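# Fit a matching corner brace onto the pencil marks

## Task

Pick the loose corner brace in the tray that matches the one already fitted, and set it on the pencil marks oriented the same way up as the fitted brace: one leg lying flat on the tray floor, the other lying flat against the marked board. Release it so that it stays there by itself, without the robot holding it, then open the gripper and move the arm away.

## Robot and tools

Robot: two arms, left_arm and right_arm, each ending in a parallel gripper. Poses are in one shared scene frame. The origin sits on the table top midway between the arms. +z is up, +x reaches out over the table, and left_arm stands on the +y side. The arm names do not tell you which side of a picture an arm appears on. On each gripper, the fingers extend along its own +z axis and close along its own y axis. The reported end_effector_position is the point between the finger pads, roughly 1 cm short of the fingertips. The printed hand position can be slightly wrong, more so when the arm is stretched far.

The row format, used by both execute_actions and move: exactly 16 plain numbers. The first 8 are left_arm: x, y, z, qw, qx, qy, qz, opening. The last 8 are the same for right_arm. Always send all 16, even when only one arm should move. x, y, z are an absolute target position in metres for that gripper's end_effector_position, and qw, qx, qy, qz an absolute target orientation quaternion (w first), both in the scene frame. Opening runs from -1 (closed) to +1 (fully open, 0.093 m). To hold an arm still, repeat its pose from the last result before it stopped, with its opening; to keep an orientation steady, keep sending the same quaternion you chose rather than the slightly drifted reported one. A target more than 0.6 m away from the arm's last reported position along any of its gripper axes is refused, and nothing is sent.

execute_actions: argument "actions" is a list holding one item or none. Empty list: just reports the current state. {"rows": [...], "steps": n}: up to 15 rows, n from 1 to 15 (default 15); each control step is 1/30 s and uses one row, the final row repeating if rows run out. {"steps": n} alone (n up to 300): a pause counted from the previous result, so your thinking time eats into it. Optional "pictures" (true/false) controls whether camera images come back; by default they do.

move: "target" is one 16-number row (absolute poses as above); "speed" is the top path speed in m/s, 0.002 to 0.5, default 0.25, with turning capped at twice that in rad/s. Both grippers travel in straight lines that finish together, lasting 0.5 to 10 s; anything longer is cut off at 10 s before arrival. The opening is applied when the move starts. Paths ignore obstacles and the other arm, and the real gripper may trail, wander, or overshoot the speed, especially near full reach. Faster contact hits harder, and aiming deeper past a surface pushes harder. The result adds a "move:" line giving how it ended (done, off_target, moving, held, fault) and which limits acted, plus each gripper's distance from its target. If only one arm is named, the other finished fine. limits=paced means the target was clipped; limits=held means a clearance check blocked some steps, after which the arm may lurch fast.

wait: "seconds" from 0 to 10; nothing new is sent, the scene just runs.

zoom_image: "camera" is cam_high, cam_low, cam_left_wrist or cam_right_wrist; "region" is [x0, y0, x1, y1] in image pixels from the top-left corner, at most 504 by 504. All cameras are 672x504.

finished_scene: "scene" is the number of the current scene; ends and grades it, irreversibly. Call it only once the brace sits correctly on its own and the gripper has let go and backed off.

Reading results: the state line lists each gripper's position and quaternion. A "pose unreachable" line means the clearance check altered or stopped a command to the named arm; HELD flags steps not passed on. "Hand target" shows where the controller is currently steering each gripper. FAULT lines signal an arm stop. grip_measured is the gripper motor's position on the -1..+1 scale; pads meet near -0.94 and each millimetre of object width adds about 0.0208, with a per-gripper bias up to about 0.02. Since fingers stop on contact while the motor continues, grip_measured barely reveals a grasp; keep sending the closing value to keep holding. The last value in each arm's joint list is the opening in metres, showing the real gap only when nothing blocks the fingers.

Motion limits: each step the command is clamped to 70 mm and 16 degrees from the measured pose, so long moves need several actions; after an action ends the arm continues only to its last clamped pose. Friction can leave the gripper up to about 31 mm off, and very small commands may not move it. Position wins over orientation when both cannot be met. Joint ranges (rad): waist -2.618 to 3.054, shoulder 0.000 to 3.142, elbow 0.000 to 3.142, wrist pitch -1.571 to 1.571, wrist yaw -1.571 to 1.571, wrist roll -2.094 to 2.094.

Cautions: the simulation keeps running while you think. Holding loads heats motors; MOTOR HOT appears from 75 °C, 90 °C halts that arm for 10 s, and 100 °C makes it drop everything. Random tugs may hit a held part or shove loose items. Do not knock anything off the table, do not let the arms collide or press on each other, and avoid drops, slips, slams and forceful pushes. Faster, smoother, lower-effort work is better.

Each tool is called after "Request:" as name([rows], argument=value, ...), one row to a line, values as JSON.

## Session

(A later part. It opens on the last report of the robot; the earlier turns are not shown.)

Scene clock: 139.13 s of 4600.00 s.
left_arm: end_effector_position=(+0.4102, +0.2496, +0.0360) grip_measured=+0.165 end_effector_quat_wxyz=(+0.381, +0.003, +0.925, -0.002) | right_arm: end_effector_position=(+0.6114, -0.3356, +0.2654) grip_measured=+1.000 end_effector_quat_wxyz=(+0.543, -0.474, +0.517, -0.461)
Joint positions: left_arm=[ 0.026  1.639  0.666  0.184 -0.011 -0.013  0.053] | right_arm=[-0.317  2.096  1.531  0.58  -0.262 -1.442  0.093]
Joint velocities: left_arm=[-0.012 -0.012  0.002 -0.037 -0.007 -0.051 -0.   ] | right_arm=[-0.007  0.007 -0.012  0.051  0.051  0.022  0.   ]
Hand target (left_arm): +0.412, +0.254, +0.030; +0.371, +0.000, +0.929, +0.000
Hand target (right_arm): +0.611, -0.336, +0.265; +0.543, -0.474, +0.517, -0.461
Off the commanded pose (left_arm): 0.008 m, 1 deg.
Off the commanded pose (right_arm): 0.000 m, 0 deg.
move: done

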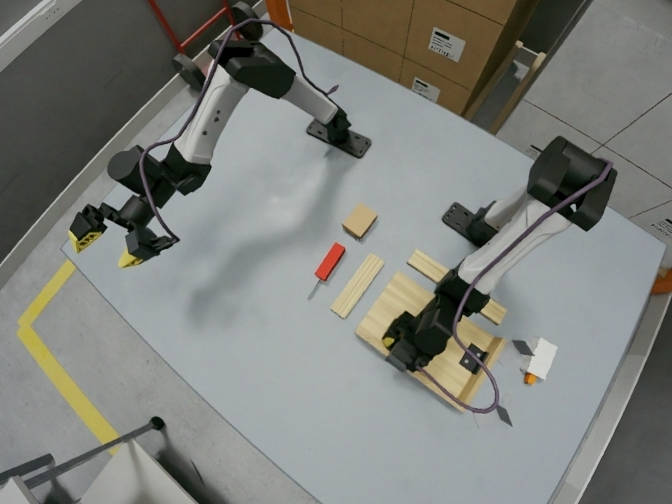

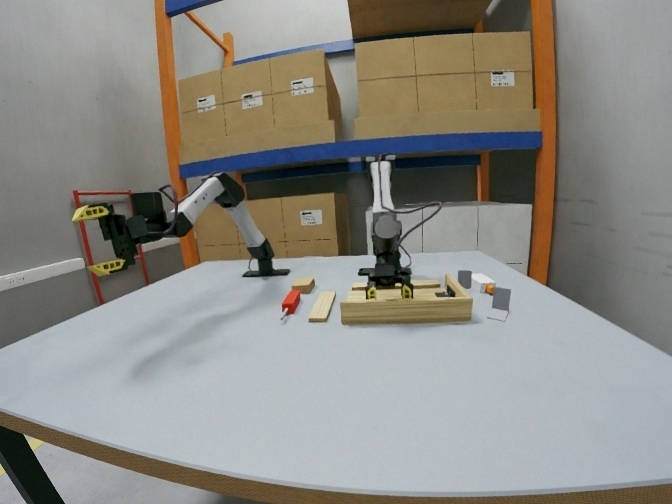

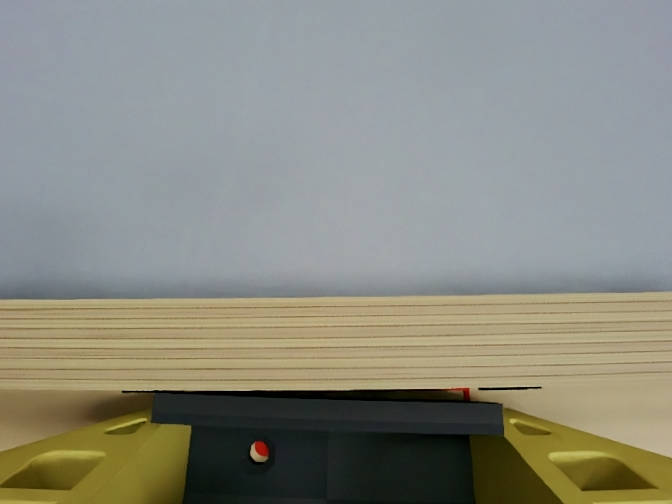

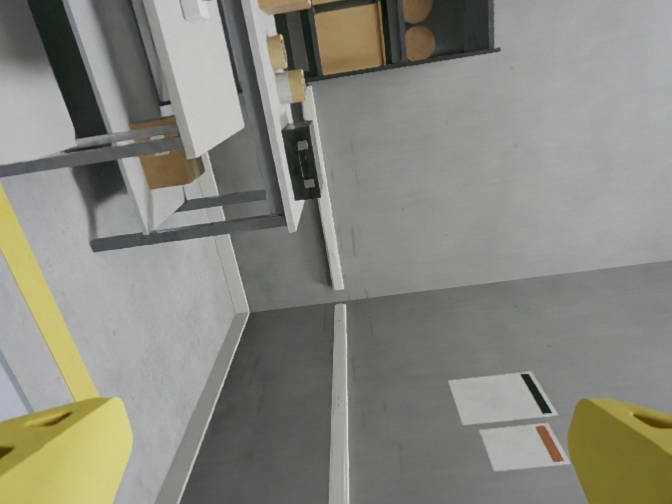

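Nearly there. Release, back off, raise a little, and push with narrowed fingers.

Request:
move(target=[0.41,0.252,0.03,0.37,0,0.929,0,0.6,0.6114,-0.3356,0.2654,0.543,-0.474,0.517,-0.461,1], speed=0.02)

Request:
move(target=[0.385,0.252,0.04,0.37,0,0.929,0,0.6,0.6114,-0.3356,0.2654,0.543,-0.474,0.517,-0.461,1], speed=0.05)

Request:
move(target=[0.385,0.252,0.04,0.37,0,0.929,0,-0.3,0.6114,-0.3356,0.2654,0.543,-0.474,0.517,-0.461,1], speed=0.05)

Scene clock: 146.70 s of 4600.00 s.
left_arm: end_effector_position=(+0.4105, +0.2496, +0.0363) grip_measured=+0.598 end_effector_quat_wxyz=(+0.382, +0.003, +0.924, -0.002) | right_arm: end_effector_position=(+0.6114, -0.3356, +0.2654) grip_measured=+1.000 end_effector_quat_wxyz=(+0.543, -0.474, +0.517, -0.461)
Joint positions: left_arm=[ 0.026  1.639  0.666  0.186 -0.011 -0.013  0.074] | right_arm=[-0.317  2.096  1.531  0.58  -0.262 -1.442  0.093]
Joint velocities: left_arm=[-0.012  0.017 -0.012 -0.051 -0.095  0.007 -0.   ] | right_arm=[-0.002 -0.012 -0.007  0.007  0.022  0.066  0.   ]
Hand target (left_arm): +0.410, +0.252, +0.030; +0.370, +0.000, +0.929, +0.000
Hand target (right_arm): +0.611, -0.336, +0.265; +0.543, -0.474, +0.517, -0.461
Off the commanded pose (left_arm): 0.007 m, 1 deg.
Off the commanded pose (right_arm): 0.000 m, 0 deg.
After step 90, 3.73 s passed at rest.
move: done

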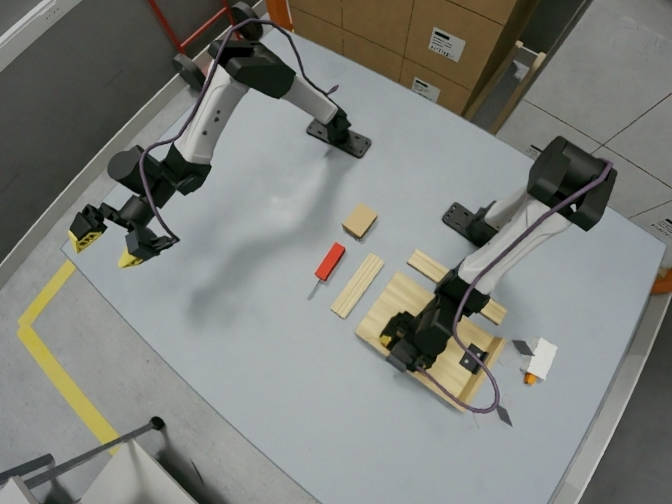

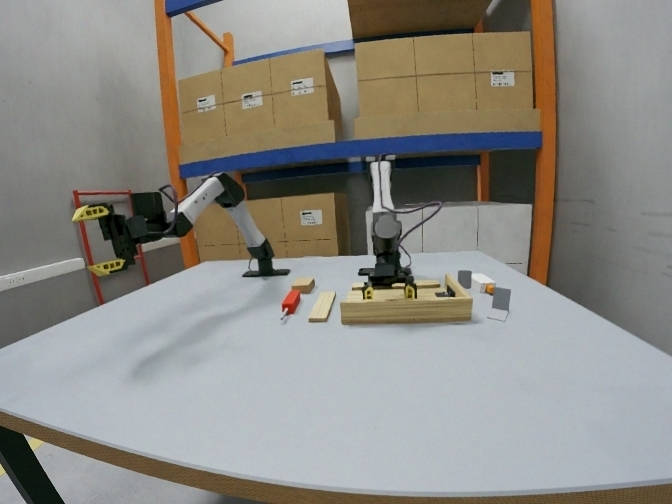

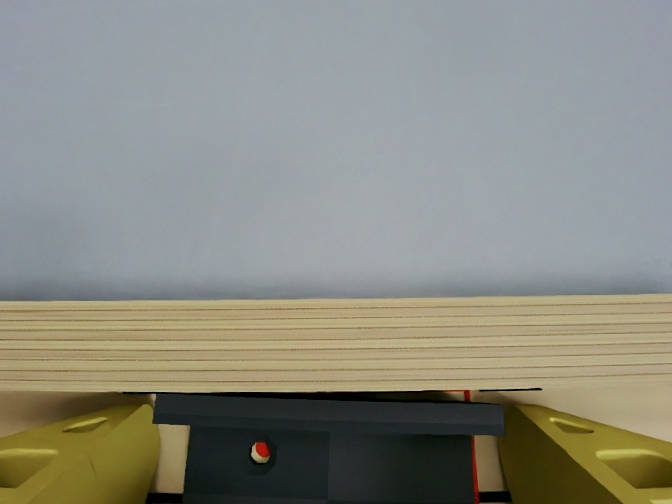

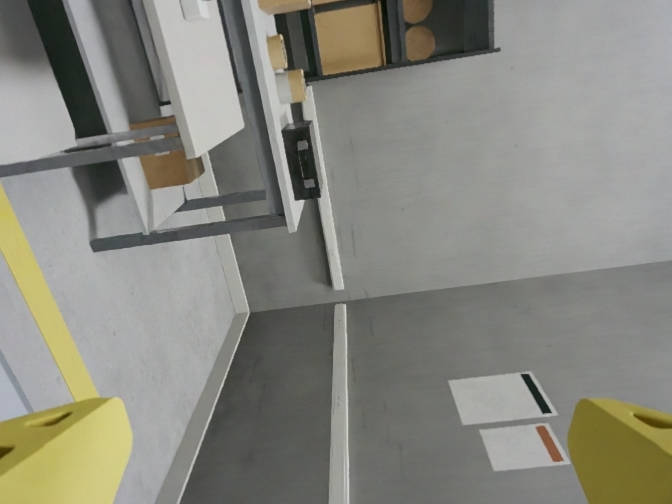

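Scene clock: 147.57 s of 4600.00 s.
left_arm: end_effector_position=(+0.3956, +0.2499, +0.0458) grip_measured=+0.598 end_effector_quat_wxyz=(+0.382, +0.003, +0.924, -0.002) | right_arm: end_effector_position=(+0.6114, -0.3356, +0.2654) grip_measured=+1.000 end_effector_quat_wxyz=(+0.543, -0.474, +0.517, -0.461)
Joint positions: left_arm=[ 0.026  1.554  0.626  0.141 -0.011 -0.013  0.074] | right_arm=[-0.317  2.096  1.531  0.58  -0.262 -1.442  0.093]
Joint velocities: left_arm=[ 0.007  0.007 -0.007 -0.022  0.037  0.007 -0.   ] | right_arm=[-0.002 -0.002 -0.012 -0.007 -0.037 -0.007  0.   ]
Hand target (left_arm): +0.385, +0.252, +0.039; +0.370, -0.000, +0.929, +0.000
Hand target (right_arm): +0.611, -0.336, +0.265; +0.543, -0.474, +0.517, -0.461
Off the commanded pose (left_arm): 0.012 m, 2 deg.
Off the commanded pose (right_arm): 0.000 m, 0 deg.
move: off_target (left_arm)

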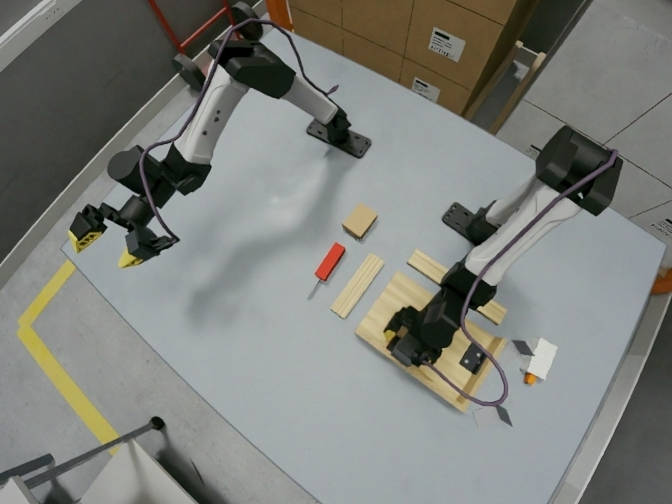

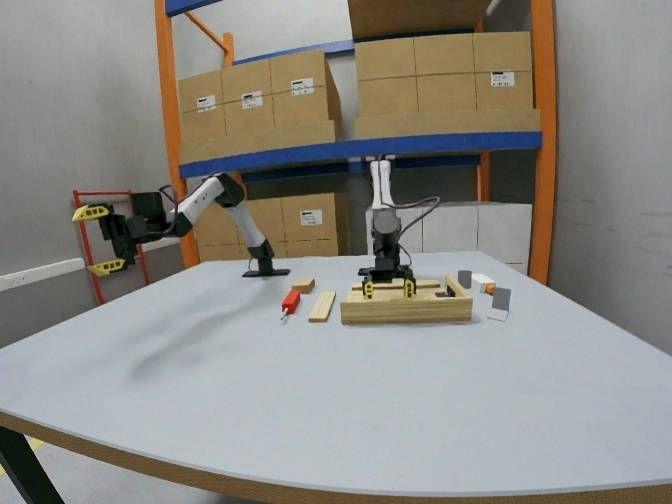

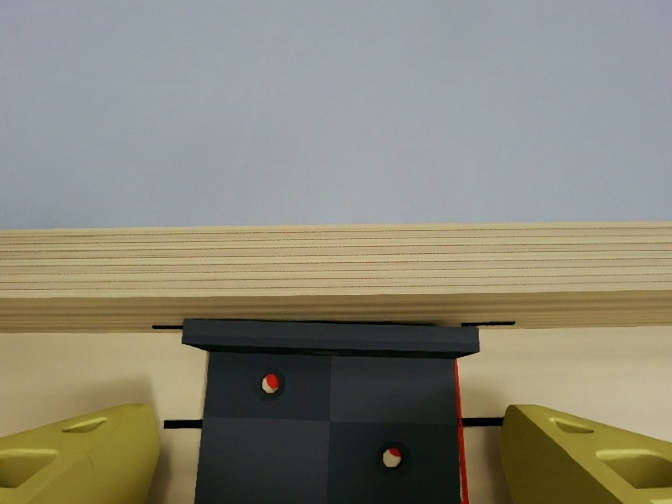

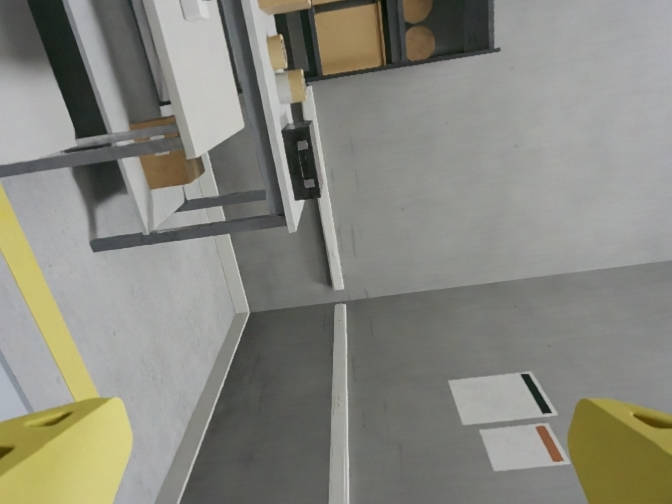

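Scene clock: 148.27 s of 4600.00 s.
left_arm: end_effector_position=(+0.3954, +0.2499, +0.0456) grip_measured=-0.298 end_effector_quat_wxyz=(+0.382, +0.003, +0.924, -0.002) | right_arm: end_effector_position=(+0.6114, -0.3356, +0.2654) grip_measured=+1.000 end_effector_quat_wxyz=(+0.543, -0.474, +0.517, -0.461)
Joint positions: left_arm=[ 0.026  1.554  0.626  0.14  -0.011 -0.013  0.031] | right_arm=[-0.317  2.096  1.531  0.58  -0.262 -1.442  0.093]
Joint velocities: left_arm=[ 0.002  0.002  0.007 -0.037  0.037  0.051  0.001] | right_arm=[-0.002  0.002 -0.012 -0.066 -0.066 -0.022  0.   ]
Hand target (left_arm): +0.386, +0.252, +0.040; +0.370, -0.000, +0.929, +0.000
Hand target (right_arm): +0.611, -0.336, +0.265; +0.543, -0.474, +0.517, -0.461
Off the commanded pose (left_arm): 0.012 m, 1 deg.
Off the commanded pose (right_arm): 0.000 m, 0 deg.
move: off_target (left_arm)

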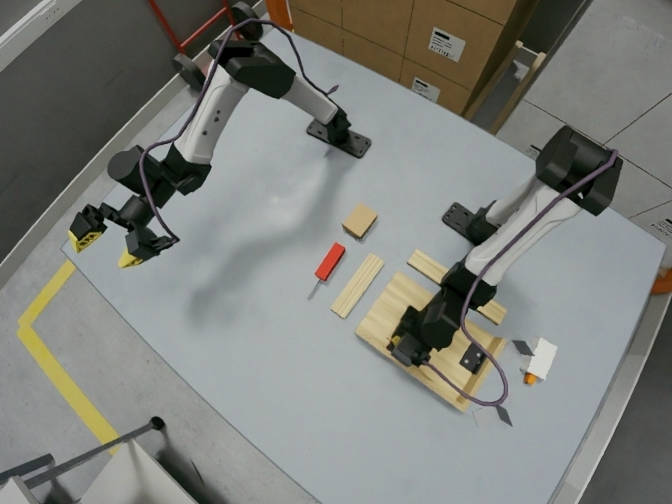

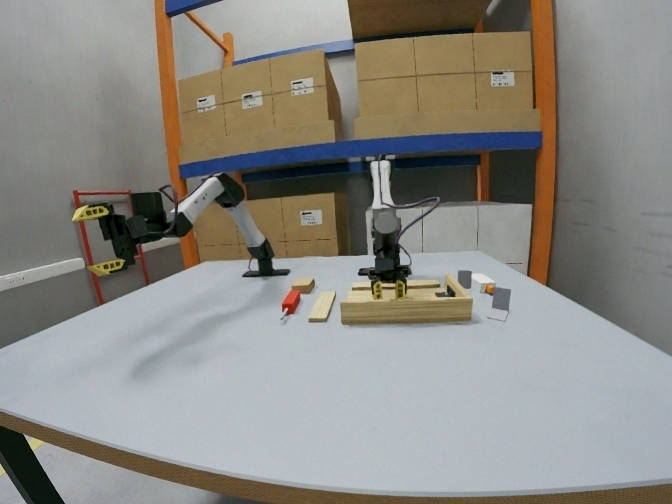

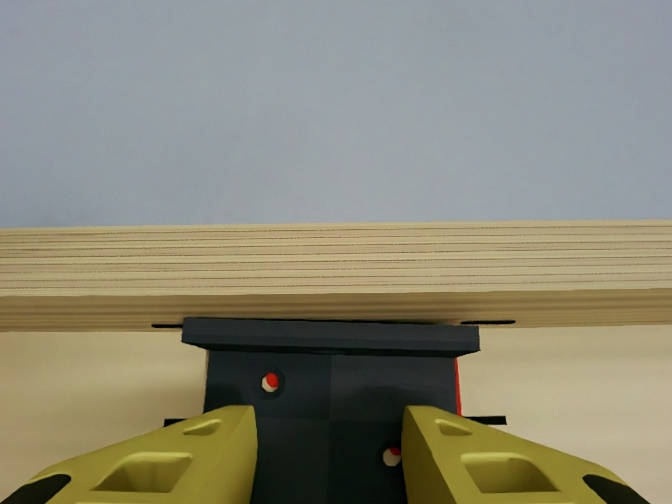

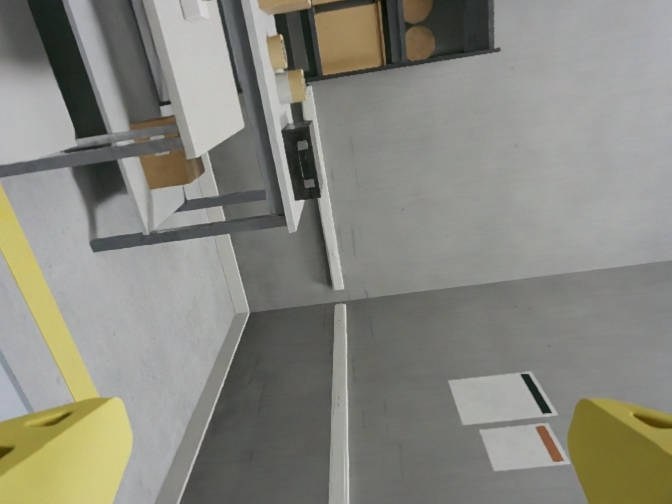

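Push, drifting slightly toward −y.

Request:
move(target=[0.416,0.244,0.031,0.37,0,0.929,0,-0.3,0.6114,-0.3356,0.2654,0.543,-0.474,0.517,-0.461,1], speed=0.015)

Request:
move(target=[0.375,0.248,0.07,0.37,0,0.929,0,0.6,0.6114,-0.3356,0.2654,0.543,-0.474,0.517,-0.461,1], speed=0.06)

Request:
zoom_image(camera="cam_left_wrist", region=[150, 180, 520, 504])

Scene clock: 155.00 s of 4600.00 s.
left_arm: end_effector_position=(+0.4098, +0.2507, +0.0395) grip_measured=-0.298 end_effector_quat_wxyz=(+0.375, -0.005, +0.927, +0.006) | right_arm: end_effector_position=(+0.6114, -0.3356, +0.2654) grip_measured=+1.000 end_effector_quat_wxyz=(+0.543, -0.474, +0.517, -0.461)
Joint positions: left_arm=[ 0.018  1.628  0.683  0.143 -0.035 -0.026  0.031] | right_arm=[-0.317  2.096  1.531  0.58  -0.262 -1.442  0.093]
Joint velocities: left_arm=[-0.002  0.002  0.002  0.037 -0.037 -0.007 -0.   ] | right_arm=[-0.027 -0.017  0.002  0.007 -0.007  0.022  0.   ]
Hand target (left_arm): +0.415, +0.244, +0.031; +0.370, -0.000, +0.929, -0.000
Hand target (right_arm): +0.611, -0.336, +0.265; +0.543, -0.474, +0.517, -0.461
Off the commanded pose (left_arm): 0.012 m, 1 deg.
Off the commanded pose (right_arm): 0.000 m, 0 deg.
After step 90, 1.77 s passed at rest.
move: off_target (left_arm)

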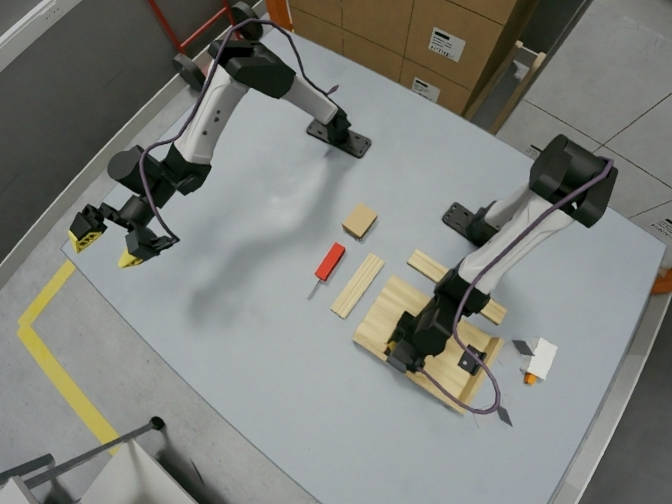

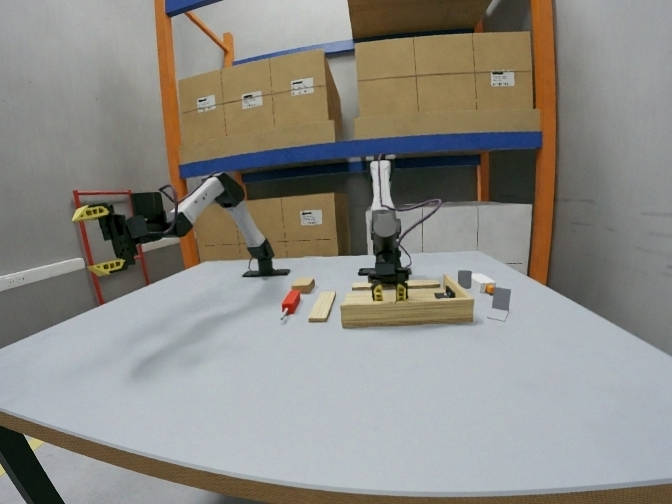

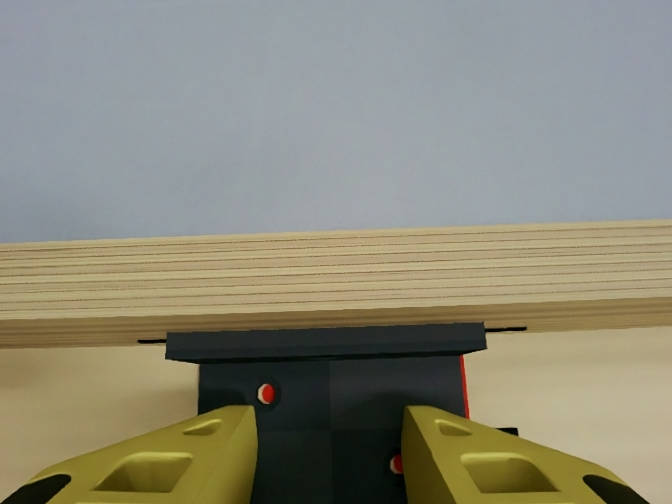

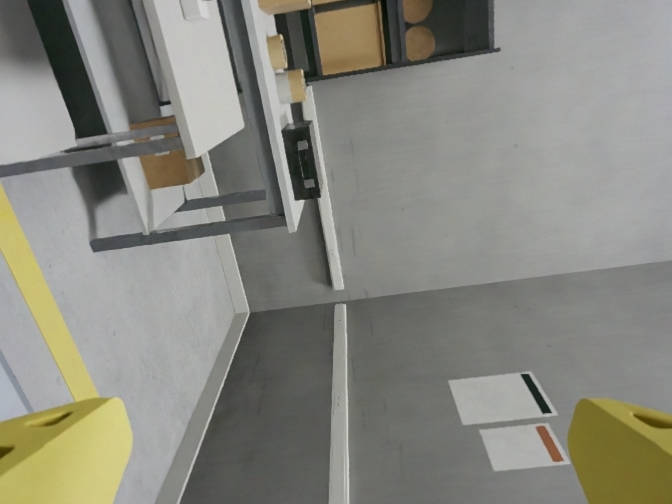

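Scene clock: 156.27 s of 4600.00 s.
left_arm: end_effector_position=(+0.3853, +0.2513, +0.0778) grip_measured=+0.598 end_effector_quat_wxyz=(+0.383, -0.005, +0.924, +0.004) | right_arm: end_effector_position=(+0.6114, -0.3356, +0.2654) grip_measured=+1.000 end_effector_quat_wxyz=(+0.543, -0.474, +0.517, -0.461)
Joint positions: left_arm=[ 0.02   1.423  0.662 -0.024 -0.031 -0.026  0.074] | right_arm=[-0.317  2.096  1.531  0.58  -0.262 -1.442  0.093]
Joint velocities: left_arm=[-0.002 -0.012  0.007 -0.037  0.081 -0.11  -0.   ] | right_arm=[ 0.017 -0.002  0.007 -0.022 -0.007 -0.022  0.   ]
Hand target (left_arm): +0.375, +0.248, +0.070; +0.370, -0.000, +0.929, +0.000
Hand target (right_arm): +0.611, -0.336, +0.265; +0.543, -0.474, +0.517, -0.461
Off the commanded pose (left_arm): 0.013 m, 2 deg.
Off the commanded pose (right_arm): 0.000 m, 0 deg.
move: off_target (left_arm)

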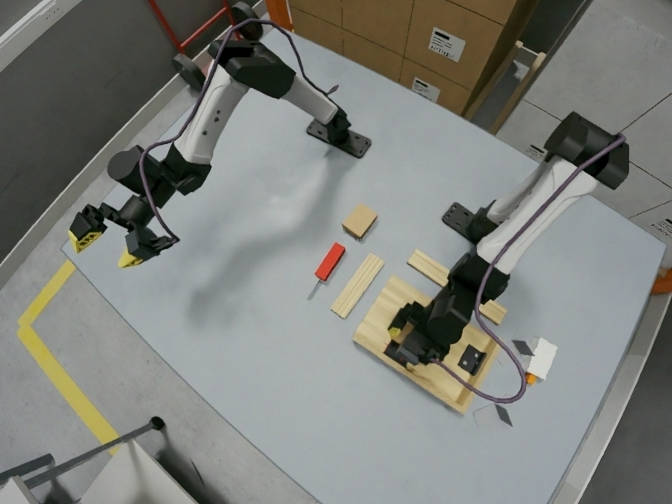

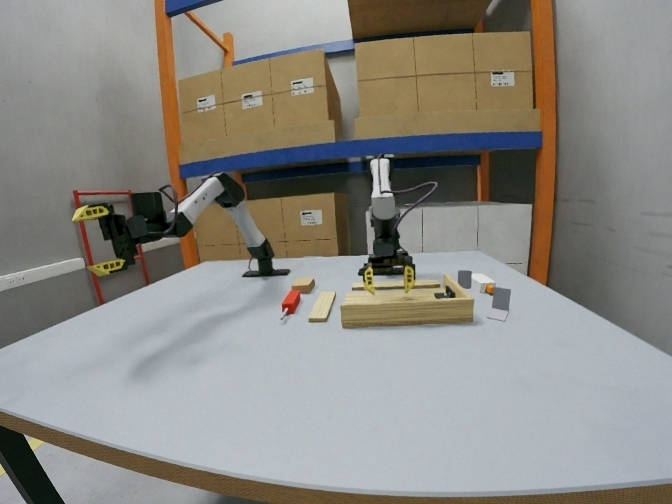

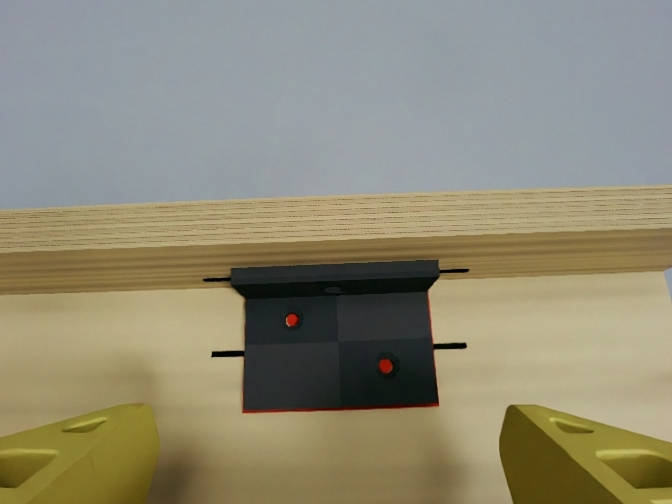

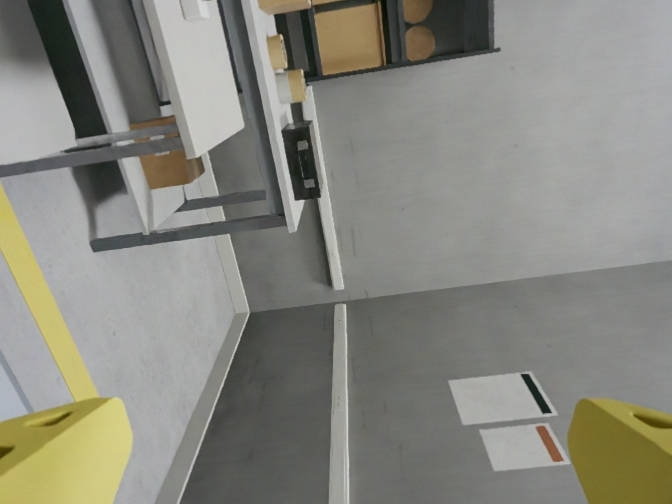

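Region (150, 180, 520, 504) of cam_left_wrist's 672x504 image, scaled by 1.362, with more detail than that image has; it fills the top 441 rows of this view, and the rest is white.

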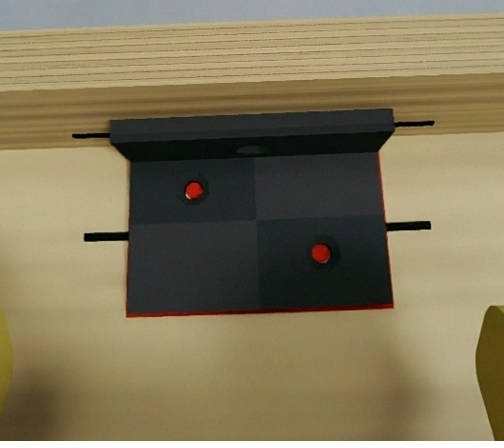

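Request:
move(target=[0.3,0.25,0.17,0.37,0,0.929,0,0.6,0.6114,-0.3356,0.2654,0.543,-0.474,0.517,-0.461,1])

Request:
finished_scene(scene=1)

Scene clock: 164.73 s of 4600.00 s.
left_arm: end_effector_position=(+0.2985, +0.2538, +0.1636) grip_measured=+0.598 end_effector_quat_wxyz=(+0.367, -0.004, +0.930, +0.004) | right_arm: end_effector_position=(+0.6114, -0.3356, +0.2654) grip_measured=+1.000 end_effector_quat_wxyz=(+0.543, -0.474, +0.517, -0.461)
Joint positions: left_arm=[ 0.02   0.953  0.761 -0.627 -0.03  -0.026  0.074] | right_arm=[-0.317  2.096  1.531  0.58  -0.262 -1.442  0.093]
Joint velocities: left_arm=[ 0.017  0.002  0.002 -0.007 -0.037  0.007  0.   ] | right_arm=[-0.007 -0.002  0.007 -0.037 -0.037  0.022  0.   ]
Hand target (left_arm): +0.298, +0.251, +0.170; +0.370, -0.000, +0.929, -0.000
Hand target (right_arm): +0.611, -0.336, +0.265; +0.543, -0.474, +0.517, -0.461
Off the commanded pose (left_arm): 0.008 m, 1 deg.
Off the commanded pose (right_arm): 0.000 m, 0 deg.
After step 90, 4.17 s passed at rest.
move: done

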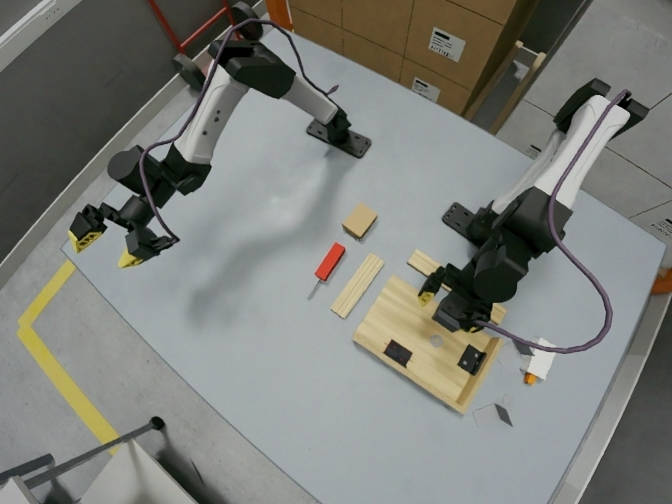

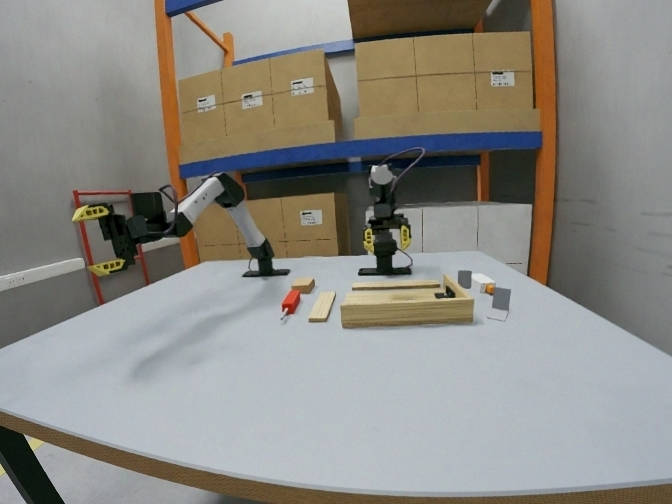

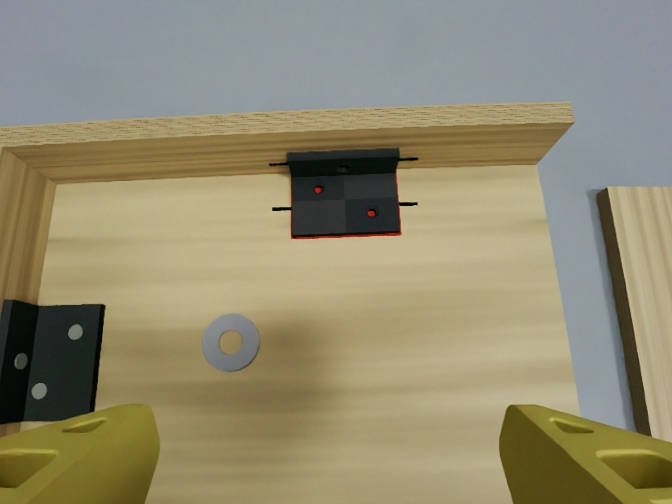

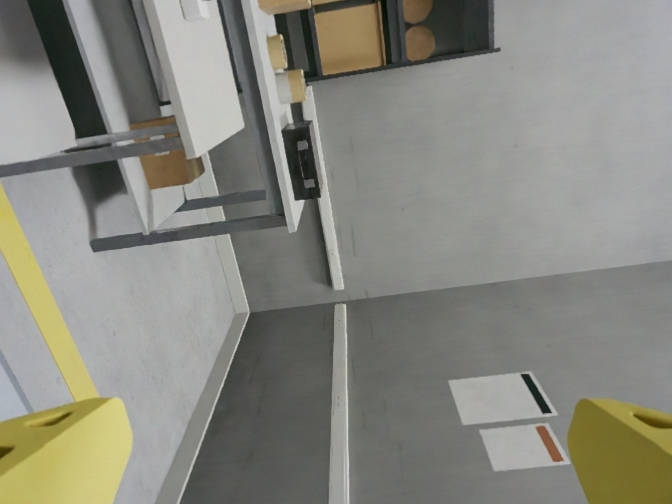

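The scene is finished: the task was done.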